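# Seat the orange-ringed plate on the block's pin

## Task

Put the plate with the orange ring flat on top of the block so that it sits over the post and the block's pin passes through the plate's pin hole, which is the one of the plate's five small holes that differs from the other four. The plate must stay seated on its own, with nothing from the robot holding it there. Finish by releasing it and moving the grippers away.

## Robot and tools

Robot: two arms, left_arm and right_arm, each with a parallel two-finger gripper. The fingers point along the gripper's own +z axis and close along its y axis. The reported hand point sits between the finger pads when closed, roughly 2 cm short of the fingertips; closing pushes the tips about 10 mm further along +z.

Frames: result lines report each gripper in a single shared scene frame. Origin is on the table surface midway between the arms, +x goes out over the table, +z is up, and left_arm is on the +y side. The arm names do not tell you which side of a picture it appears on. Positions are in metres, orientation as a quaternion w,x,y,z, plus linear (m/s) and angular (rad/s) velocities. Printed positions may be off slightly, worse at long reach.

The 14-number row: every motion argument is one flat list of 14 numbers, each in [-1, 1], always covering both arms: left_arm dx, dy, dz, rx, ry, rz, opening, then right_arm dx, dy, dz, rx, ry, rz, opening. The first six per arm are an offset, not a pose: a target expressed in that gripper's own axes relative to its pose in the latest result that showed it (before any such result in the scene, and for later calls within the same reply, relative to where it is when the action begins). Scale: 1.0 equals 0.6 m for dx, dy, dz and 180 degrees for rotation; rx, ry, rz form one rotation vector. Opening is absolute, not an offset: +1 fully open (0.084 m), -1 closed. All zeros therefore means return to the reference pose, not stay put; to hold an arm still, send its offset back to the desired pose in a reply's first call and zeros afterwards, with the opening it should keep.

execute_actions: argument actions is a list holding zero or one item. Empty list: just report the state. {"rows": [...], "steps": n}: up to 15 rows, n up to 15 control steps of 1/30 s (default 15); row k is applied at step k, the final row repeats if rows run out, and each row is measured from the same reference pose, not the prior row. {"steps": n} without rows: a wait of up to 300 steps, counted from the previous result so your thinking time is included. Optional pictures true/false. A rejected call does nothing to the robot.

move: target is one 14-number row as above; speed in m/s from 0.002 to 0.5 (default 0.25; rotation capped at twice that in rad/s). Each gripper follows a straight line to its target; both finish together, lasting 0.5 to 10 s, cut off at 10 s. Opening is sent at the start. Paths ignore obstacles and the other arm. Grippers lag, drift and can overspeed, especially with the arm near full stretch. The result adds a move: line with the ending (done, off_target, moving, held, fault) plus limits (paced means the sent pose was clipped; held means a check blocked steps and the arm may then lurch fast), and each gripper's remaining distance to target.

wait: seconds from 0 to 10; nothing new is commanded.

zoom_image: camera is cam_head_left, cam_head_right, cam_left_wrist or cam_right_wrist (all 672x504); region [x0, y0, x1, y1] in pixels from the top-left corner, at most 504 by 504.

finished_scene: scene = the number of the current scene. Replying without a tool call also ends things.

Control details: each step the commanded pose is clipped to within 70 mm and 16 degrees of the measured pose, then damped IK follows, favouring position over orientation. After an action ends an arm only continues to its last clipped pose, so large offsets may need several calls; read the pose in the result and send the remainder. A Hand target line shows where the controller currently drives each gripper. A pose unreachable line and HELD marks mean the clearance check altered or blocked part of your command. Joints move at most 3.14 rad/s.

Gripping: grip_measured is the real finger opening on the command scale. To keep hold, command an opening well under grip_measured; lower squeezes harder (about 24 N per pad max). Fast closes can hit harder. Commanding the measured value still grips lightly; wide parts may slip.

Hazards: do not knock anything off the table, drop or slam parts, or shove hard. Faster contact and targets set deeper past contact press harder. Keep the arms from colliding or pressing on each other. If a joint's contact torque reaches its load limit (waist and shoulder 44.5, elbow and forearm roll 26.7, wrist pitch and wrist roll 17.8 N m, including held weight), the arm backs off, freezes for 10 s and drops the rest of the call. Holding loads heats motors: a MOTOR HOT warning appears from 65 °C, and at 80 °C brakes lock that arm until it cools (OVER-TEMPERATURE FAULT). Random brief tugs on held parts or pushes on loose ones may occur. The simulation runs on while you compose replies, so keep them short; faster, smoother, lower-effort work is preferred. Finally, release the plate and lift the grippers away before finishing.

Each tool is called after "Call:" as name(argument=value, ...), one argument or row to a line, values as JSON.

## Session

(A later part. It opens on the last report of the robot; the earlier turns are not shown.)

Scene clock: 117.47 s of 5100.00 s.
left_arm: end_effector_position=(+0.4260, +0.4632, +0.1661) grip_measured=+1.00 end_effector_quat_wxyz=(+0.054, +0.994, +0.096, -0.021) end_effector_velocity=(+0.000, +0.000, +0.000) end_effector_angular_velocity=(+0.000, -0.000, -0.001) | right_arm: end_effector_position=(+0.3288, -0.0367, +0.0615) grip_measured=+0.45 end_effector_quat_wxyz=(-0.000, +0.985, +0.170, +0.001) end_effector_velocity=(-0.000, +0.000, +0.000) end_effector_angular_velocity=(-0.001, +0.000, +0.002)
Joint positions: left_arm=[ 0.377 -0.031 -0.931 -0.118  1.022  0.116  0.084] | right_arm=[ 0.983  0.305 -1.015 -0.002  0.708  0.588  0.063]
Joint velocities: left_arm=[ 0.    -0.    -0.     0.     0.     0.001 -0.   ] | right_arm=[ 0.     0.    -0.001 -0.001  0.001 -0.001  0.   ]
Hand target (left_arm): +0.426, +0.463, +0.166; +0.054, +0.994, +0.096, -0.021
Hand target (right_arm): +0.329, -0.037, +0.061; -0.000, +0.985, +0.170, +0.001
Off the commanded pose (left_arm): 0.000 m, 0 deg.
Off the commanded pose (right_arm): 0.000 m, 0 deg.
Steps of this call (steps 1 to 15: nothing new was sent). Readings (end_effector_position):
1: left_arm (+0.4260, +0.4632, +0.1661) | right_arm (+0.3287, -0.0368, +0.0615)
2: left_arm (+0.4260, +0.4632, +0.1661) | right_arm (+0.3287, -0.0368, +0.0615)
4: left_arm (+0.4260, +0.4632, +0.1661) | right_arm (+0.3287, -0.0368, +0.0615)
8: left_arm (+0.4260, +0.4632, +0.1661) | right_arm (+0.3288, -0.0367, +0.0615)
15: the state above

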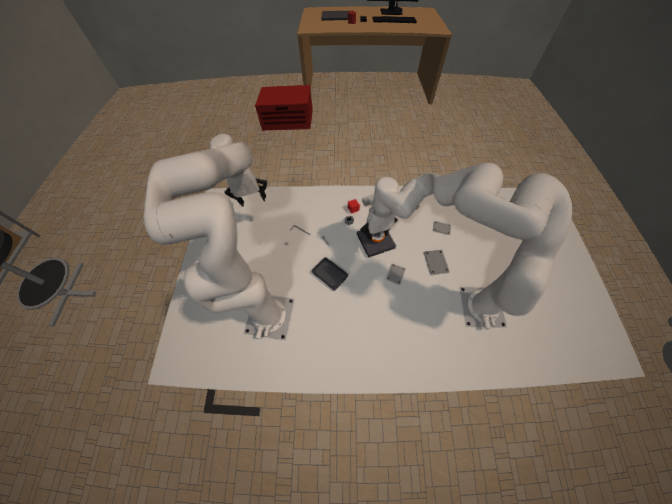

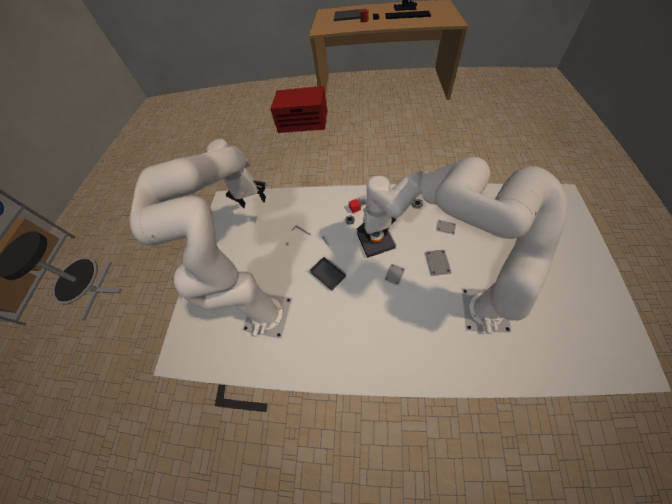

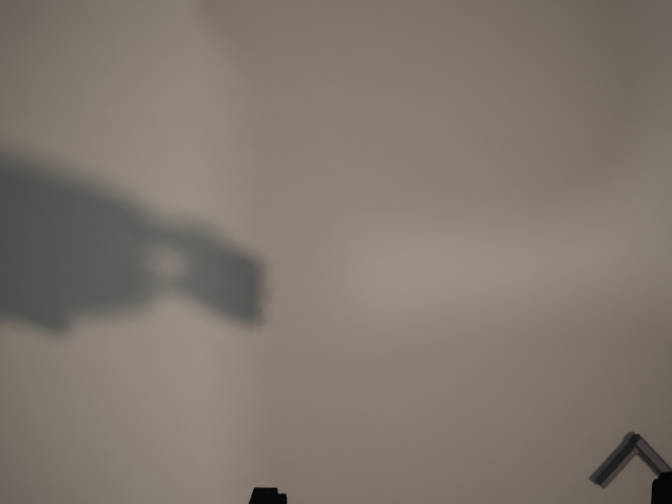

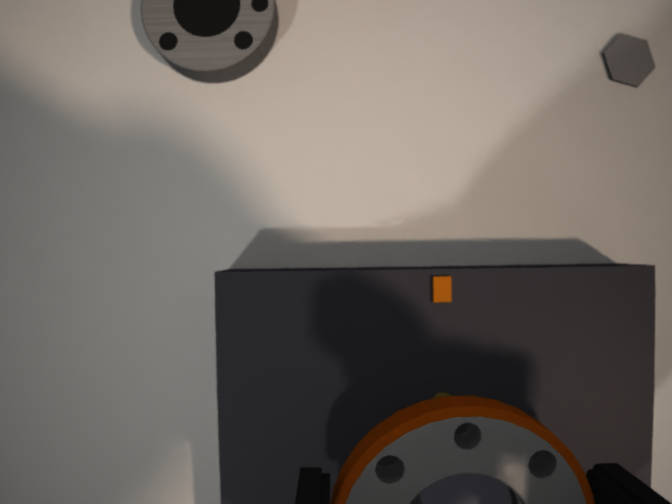

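Call:
move(
  target=[0,0,0,0,0,0,1, -0.0002,-0.00067,0.002,0,0,-0.001,-0.3],
  speed=0.005,
)

Call:
move(
  target=[0,0,0,0,0,0,1, 0,0,0.0105,0,0,0,-0.3],
  speed=0.005,
)

Scene clock: 122.00 s of 5100.00 s.
left_arm: end_effector_position=(+0.4260, +0.4632, +0.1661) grip_measured=+1.00 end_effector_quat_wxyz=(+0.054, +0.994, +0.096, -0.021) end_effector_velocity=(-0.000, +0.001, +0.000) end_effector_angular_velocity=(+0.001, -0.001, +0.003) | right_arm: end_effector_position=(+0.3285, -0.0364, +0.0603) grip_measured=+0.45 end_effector_quat_wxyz=(-0.000, +0.985, +0.172, +0.001) end_effector_velocity=(+0.000, +0.000, +0.000) end_effector_angular_velocity=(+0.001, -0.000, -0.001)
Joint positions: left_arm=[ 0.377 -0.031 -0.931 -0.118  1.022  0.116  0.084] | right_arm=[ 0.984  0.308 -1.014 -0.002  0.705  0.586  0.063]
Joint velocities: left_arm=[ 0.001 -0.001  0.     0.    -0.    -0.002  0.   ] | right_arm=[-0.     0.    -0.001  0.001 -0.    -0.    -0.   ]
Hand target (left_arm): +0.426, +0.463, +0.166; +0.054, +0.994, +0.096, -0.021
Hand target (right_arm): +0.329, -0.036, +0.060; -0.000, +0.985, +0.172, +0.001
Off the commanded pose (left_arm): 0.000 m, 0 deg.
Off the commanded pose (right_arm): 0.000 m, 0 deg.
After step 90, 0.83 s passed at rest.
move: done

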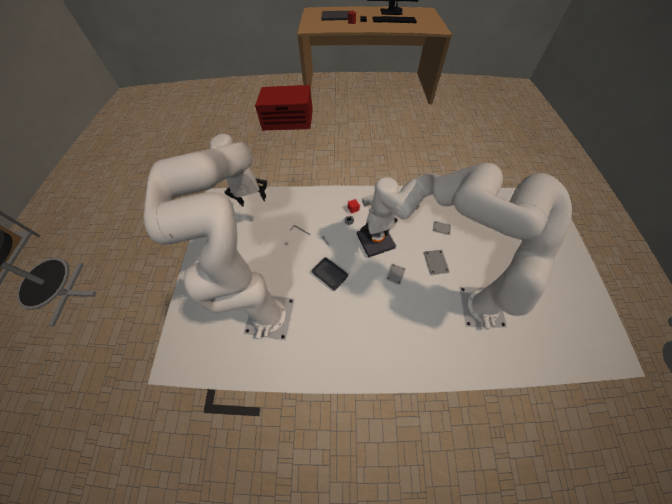

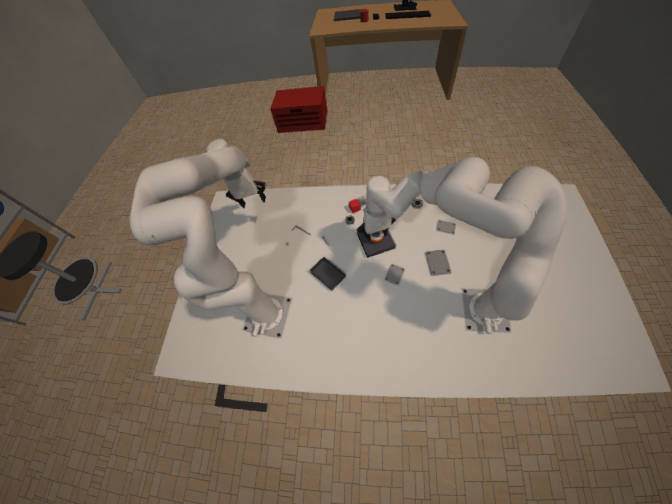

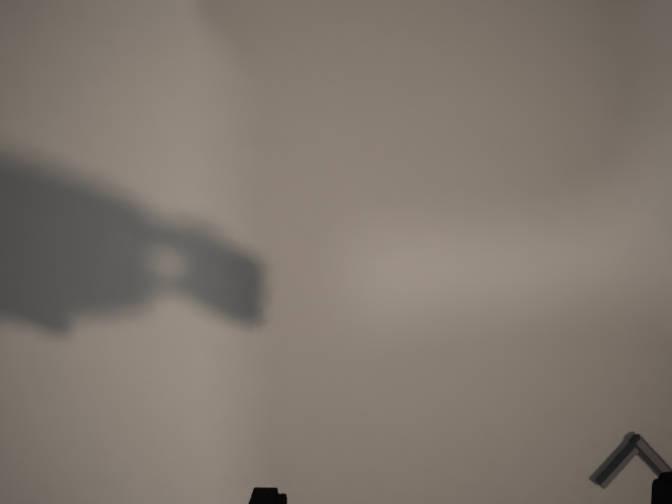

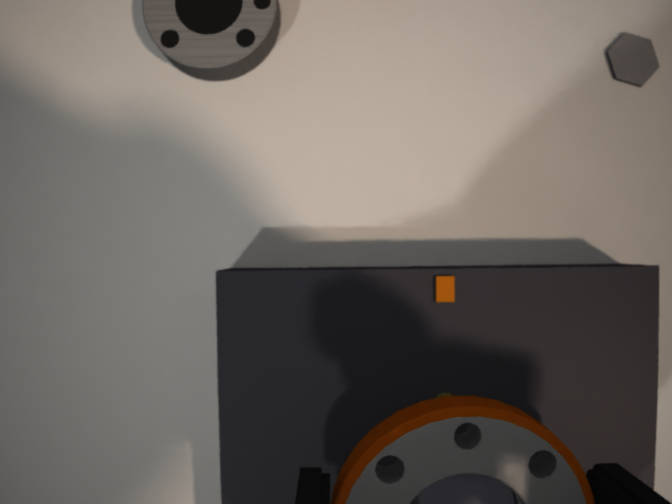

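Scene clock: 123.47 s of 5100.00 s.
left_arm: end_effector_position=(+0.4260, +0.4632, +0.1661) grip_measured=+1.00 end_effector_quat_wxyz=(+0.054, +0.994, +0.096, -0.021) end_effector_velocity=(-0.000, -0.001, -0.000) end_effector_angular_velocity=(-0.000, +0.000, -0.000) | right_arm: end_effector_position=(+0.3285, -0.0364, +0.0540) grip_measured=+0.45 end_effector_quat_wxyz=(-0.000, +0.985, +0.172, +0.001) end_effector_velocity=(+0.001, -0.000, -0.000) end_effector_angular_velocity=(+0.000, +0.000, -0.003)
Joint positions: left_arm=[ 0.377 -0.031 -0.931 -0.118  1.022  0.116  0.084] | right_arm=[ 0.984  0.321 -1.012 -0.002  0.689  0.586  0.063]
Joint velocities: left_arm=[-0.001 -0.     0.001 -0.     0.    -0.    -0.   ] | right_arm=[-0.002  0.001 -0.     0.    -0.     0.     0.   ]
Hand target (left_arm): +0.426, +0.463, +0.166; +0.054, +0.994, +0.096, -0.021
Hand target (right_arm): +0.329, -0.036, +0.054; -0.000, +0.985, +0.172, +0.001
Off the commanded pose (left_arm): 0.000 m, 0 deg.
Off the commanded pose (right_arm): 0.000 m, 0 deg.
move: done

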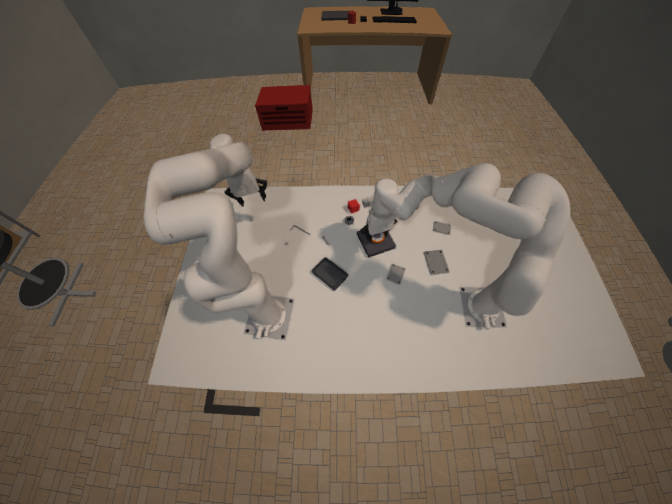

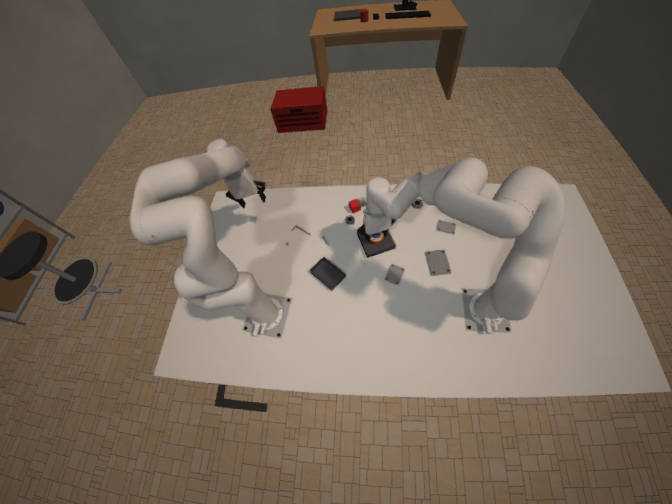

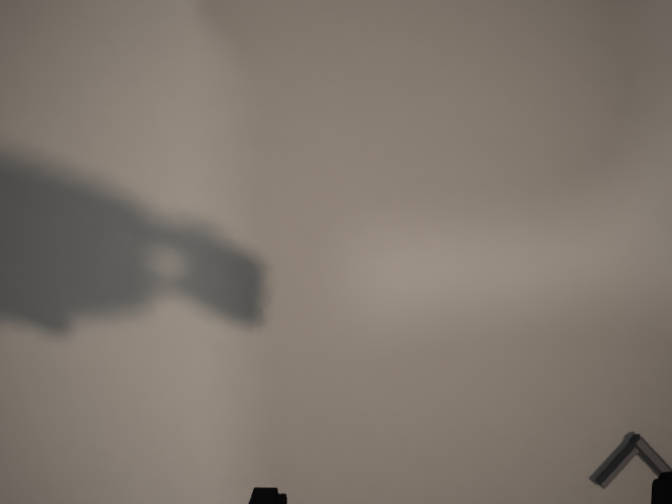

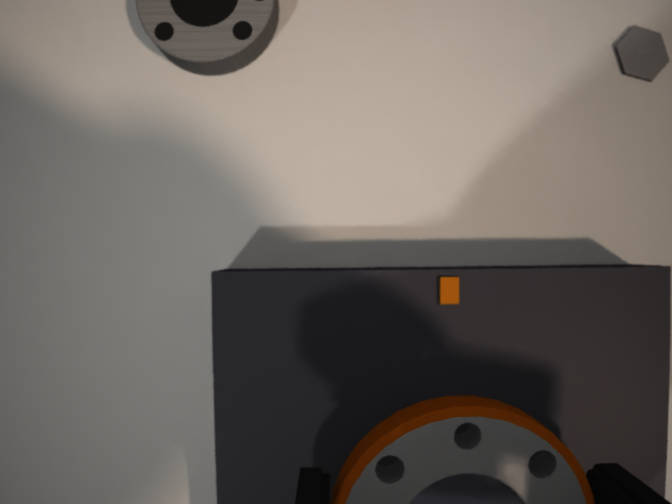

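Insertion is going cleanly. Continue down to 0.045.

Call:
move(
  target=[0,0,0,0,0,0,1, 0,0,0.015,0,0,0,-0.3],
  speed=0.005,
)

Scene clock: 127.10 s of 5100.00 s.
left_arm: end_effector_position=(+0.4260, +0.4632, +0.1661) grip_measured=+1.00 end_effector_quat_wxyz=(+0.054, +0.994, +0.096, -0.021) end_effector_velocity=(+0.000, +0.000, +0.000) end_effector_angular_velocity=(+0.002, -0.000, -0.003) | right_arm: end_effector_position=(+0.3286, -0.0365, +0.0451) grip_measured=+0.45 end_effector_quat_wxyz=(-0.000, +0.985, +0.172, +0.001) end_effector_velocity=(-0.001, -0.000, -0.001) end_effector_angular_velocity=(-0.001, +0.001, +0.000)
Joint positions: left_arm=[ 0.377 -0.031 -0.931 -0.118  1.022  0.116  0.084] | right_arm=[ 0.984  0.341 -1.009 -0.002  0.667  0.586  0.063]
Joint velocities: left_arm=[-0.001 -0.001 -0.     0.003  0.     0.    -0.   ] | right_arm=[ 0.001  0.001  0.001  0.001 -0.    -0.     0.   ]
Hand target (left_arm): +0.426, +0.463, +0.166; +0.054, +0.994, +0.096, -0.021
Hand target (right_arm): +0.329, -0.036, +0.045; -0.000, +0.985, +0.172, +0.001
Off the commanded pose (left_arm): 0.000 m, 0 deg.
Off the commanded pose (right_arm): 0.000 m, 0 deg.
move: done

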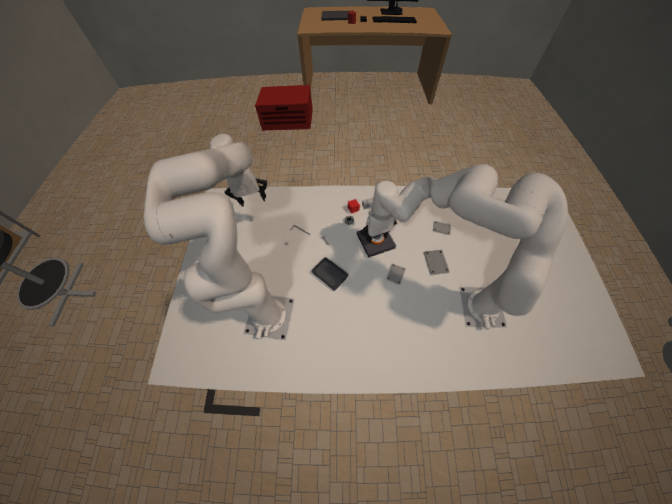

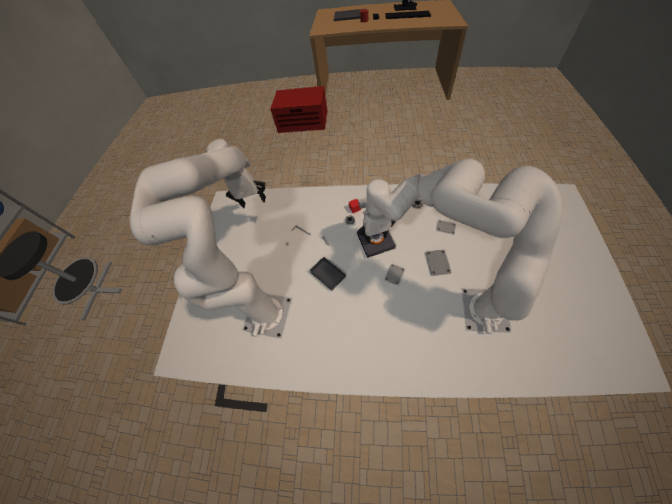

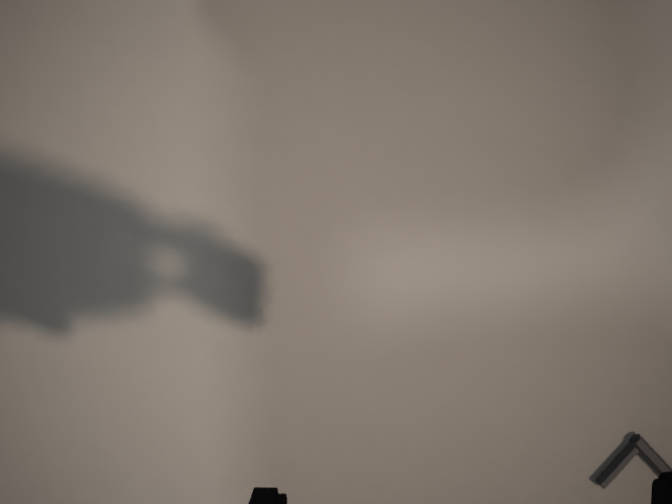

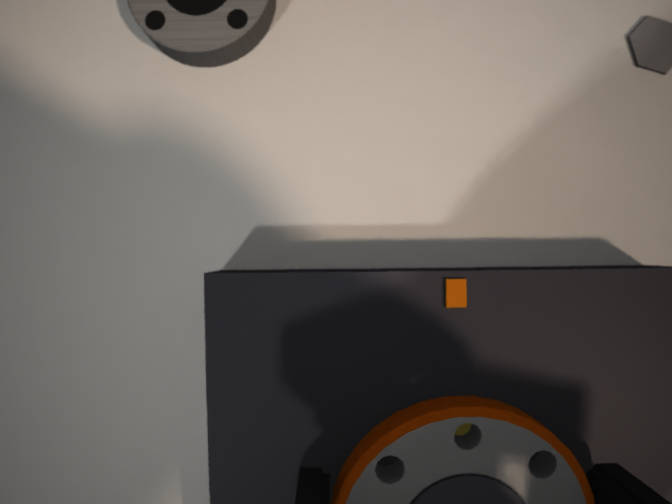

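Pin is in the hole. Continue to 0.0415.

Call:
move(
  target=[0,0,0,0,0,0,1, 0,0,0.006,0,0,0,-0.3],
  speed=0.004,
)

Call:
zoom_image(
  camera="cam_right_wrist",
  region=[360, 400, 580, 504],
)

Scene clock: 130.53 s of 5100.00 s.
left_arm: end_effector_position=(+0.4260, +0.4632, +0.1661) grip_measured=+1.00 end_effector_quat_wxyz=(+0.054, +0.994, +0.096, -0.021) end_effector_velocity=(+0.001, +0.000, +0.001) end_effector_angular_velocity=(+0.001, -0.004, -0.000) | right_arm: end_effector_position=(+0.3286, -0.0364, +0.0418) grip_measured=+0.45 end_effector_quat_wxyz=(-0.000, +0.985, +0.172, +0.001) end_effector_velocity=(+0.000, +0.000, -0.000) end_effector_angular_velocity=(+0.000, +0.000, -0.000)
Joint positions: left_arm=[ 0.377 -0.031 -0.931 -0.118  1.022  0.116  0.084] | right_arm=[ 0.984  0.348 -1.008 -0.002  0.658  0.586  0.063]
Joint velocities: left_arm=[ 0.    -0.001 -0.002 -0.    -0.001  0.     0.   ] | right_arm=[-0.     0.001  0.     0.    -0.001 -0.     0.   ]
Hand target (left_arm): +0.426, +0.463, +0.166; +0.054, +0.994, +0.096, -0.021
Hand target (right_arm): +0.329, -0.036, +0.042; -0.000, +0.985, +0.172, +0.001
Off the commanded pose (left_arm): 0.000 m, 0 deg.
Off the commanded pose (right_arm): 0.000 m, 0 deg.
move: done

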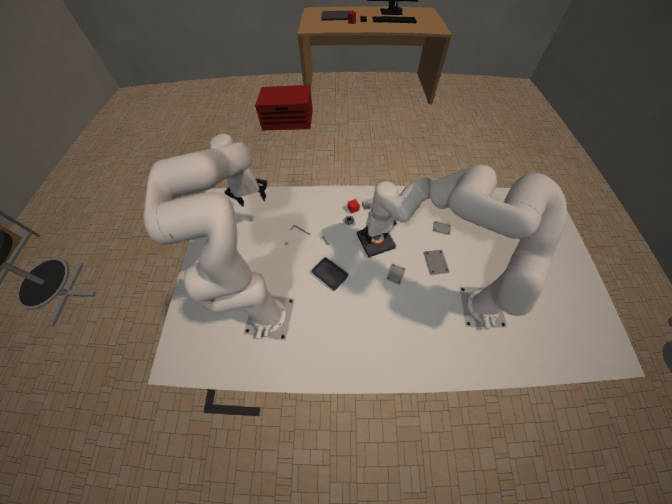

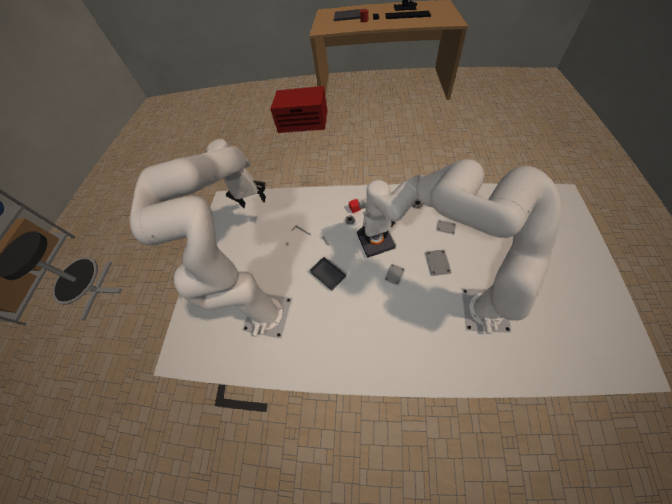

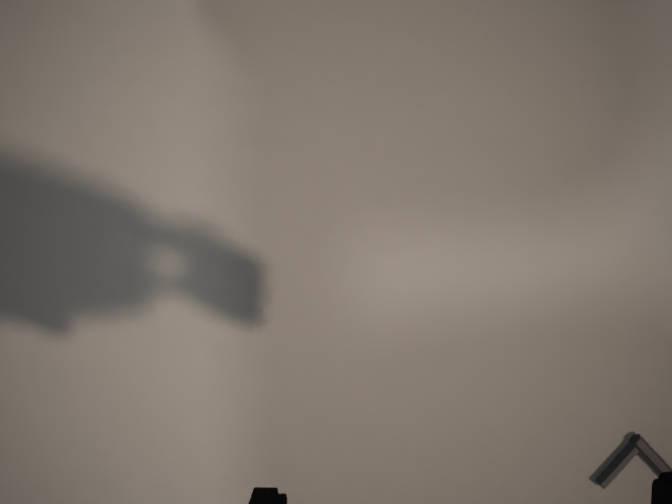

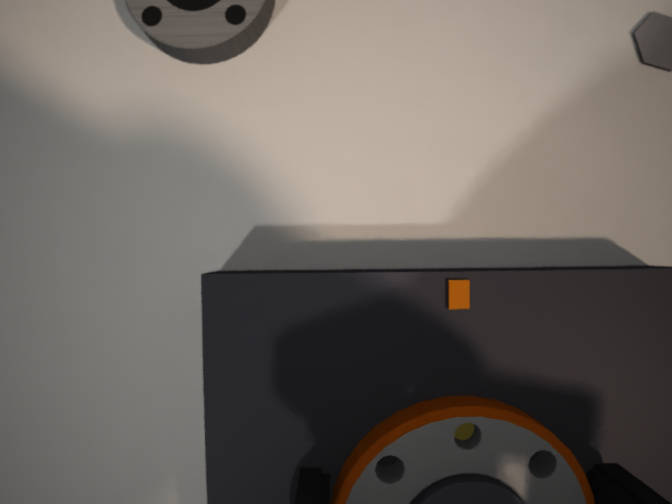

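Region (360, 400, 580, 504) of cam_right_wrist's 672x504 image, scaled by 2.291, with more detail than that image has; it fills the top 238 rows of this view, and the rest is white.

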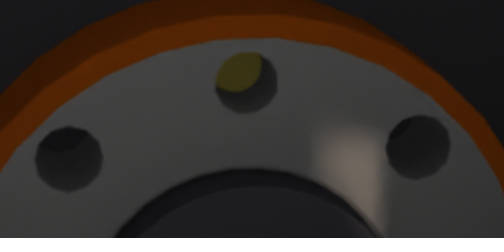

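Call:
move(
  target=[0,0,0,0,0,0,1, 0,0,0,0,0,0,1],
  speed=0.005,
)

Call:
move(
  target=[0,0,0,0,0,0,1, -0.06,0,-0.2,0,0,0,1],
  speed=0.08,
)

Scene clock: 133.53 s of 5100.00 s.
left_arm: end_effector_position=(+0.4260, +0.4632, +0.1661) grip_measured=+1.00 end_effector_quat_wxyz=(+0.054, +0.994, +0.096, -0.021) end_effector_velocity=(+0.000, -0.000, +0.000) end_effector_angular_velocity=(-0.000, -0.001, +0.002) | right_arm: end_effector_position=(+0.3286, -0.0364, +0.0417) grip_measured=+1.00 end_effector_quat_wxyz=(-0.000, +0.985, +0.172, +0.001) end_effector_velocity=(+0.000, -0.000, +0.000) end_effector_angular_velocity=(+0.001, -0.000, -0.002)
Joint positions: left_arm=[ 0.377 -0.031 -0.931 -0.118  1.022  0.116  0.084] | right_arm=[ 0.984  0.348 -1.008 -0.002  0.658  0.586  0.084]
Joint velocities: left_arm=[-0.    -0.     0.    -0.001 -0.001 -0.002  0.   ] | right_arm=[-0.001 -0.001  0.     0.    -0.001  0.    -0.   ]
Hand target (left_arm): +0.426, +0.463, +0.166; +0.054, +0.994, +0.096, -0.021
Hand target (right_arm): +0.329, -0.036, +0.042; -0.000, +0.985, +0.172, +0.001
Off the commanded pose (left_arm): 0.000 m, 0 deg.
Off the commanded pose (right_arm): 0.000 m, 0 deg.
move: done

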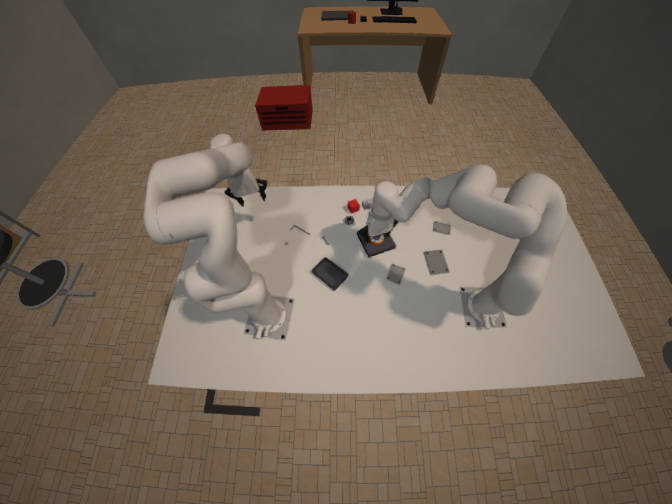

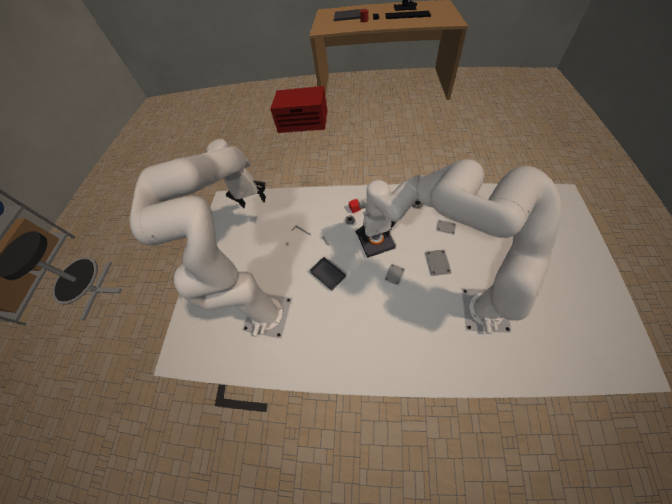

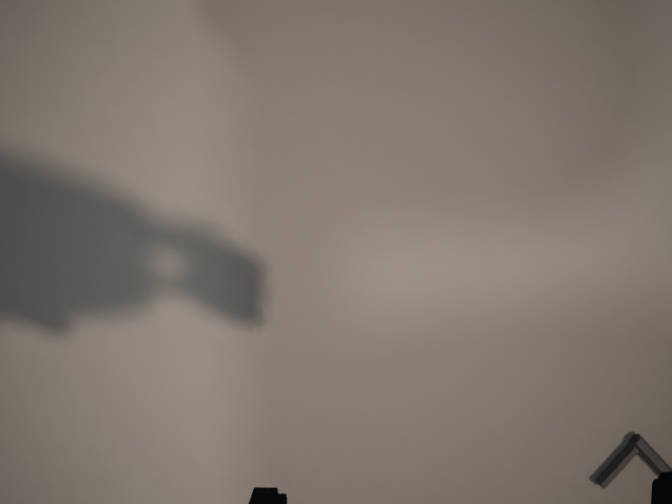

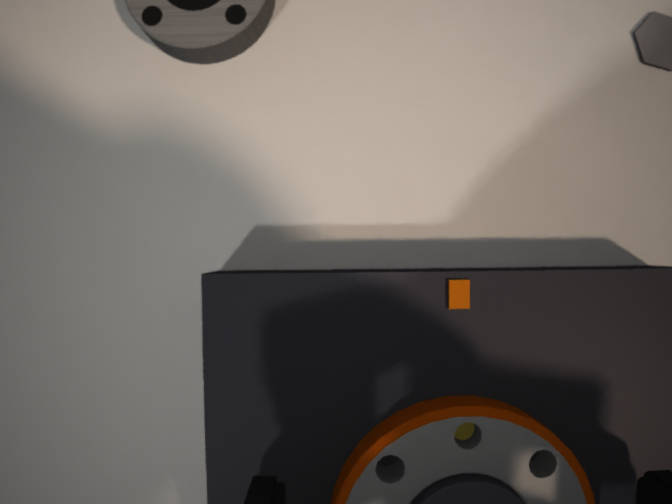

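Scene clock: 135.47 s of 5100.00 s.
left_arm: end_effector_position=(+0.4260, +0.4632, +0.1661) grip_measured=+1.00 end_effector_quat_wxyz=(+0.054, +0.994, +0.096, -0.021) end_effector_velocity=(+0.000, -0.000, +0.000) end_effector_angular_velocity=(+0.001, -0.000, -0.001) | right_arm: end_effector_position=(+0.2947, -0.0487, +0.1612) grip_measured=+1.00 end_effector_quat_wxyz=(+0.000, +0.985, +0.172, +0.001) end_effector_velocity=(-0.001, +0.001, +0.003) end_effector_angular_velocity=(+0.003, -0.001, +0.001)
Joint positions: left_arm=[ 0.377 -0.031 -0.931 -0.118  1.022  0.116  0.084] | right_arm=[ 1.026  0.042 -0.992 -0.002  0.949  0.629  0.084]
Joint velocities: left_arm=[-0.001 -0.001  0.     0.001 -0.    -0.     0.   ] | right_arm=[ 0.001 -0.005 -0.003  0.001  0.005 -0.     0.   ]
Hand target (left_arm): +0.426, +0.463, +0.166; +0.054, +0.994, +0.096, -0.021
Hand target (right_arm): +0.295, -0.049, +0.162; -0.000, +0.985, +0.172, +0.001
Off the commanded pose (left_arm): 0.000 m, 0 deg.
Off the commanded pose (right_arm): 0.001 m, 0 deg.
move: done

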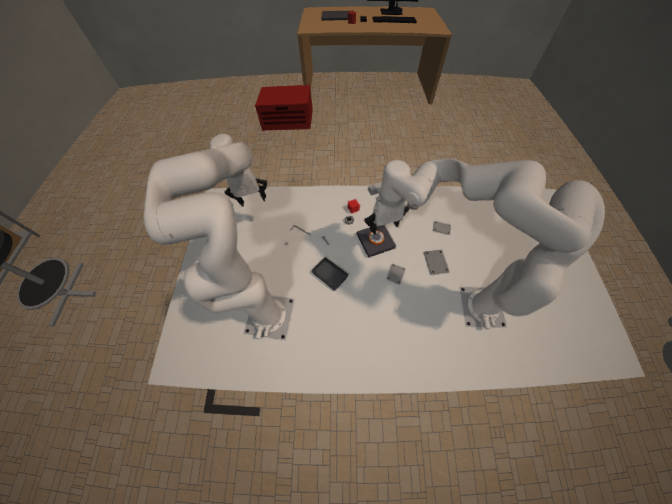

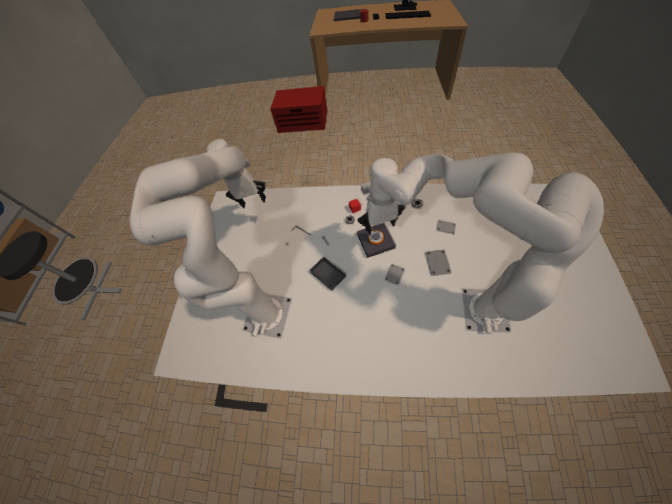

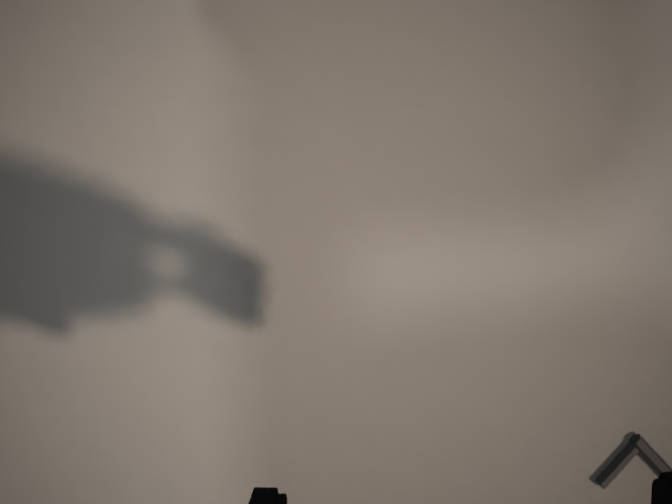

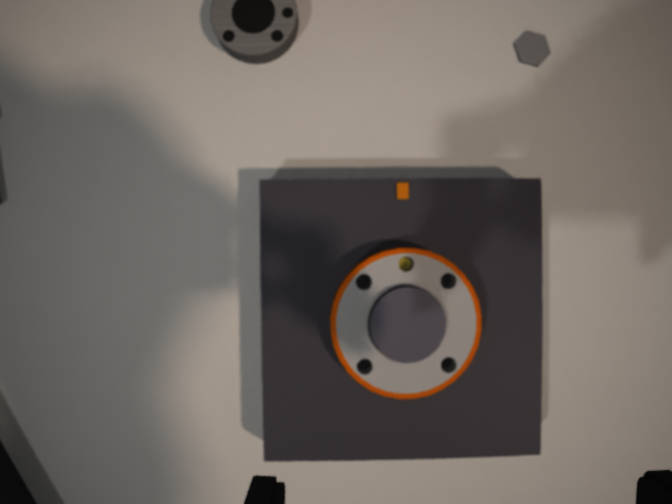

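Call:
finished_scene(
  scene=2,
)

The scene is finished: the task was done.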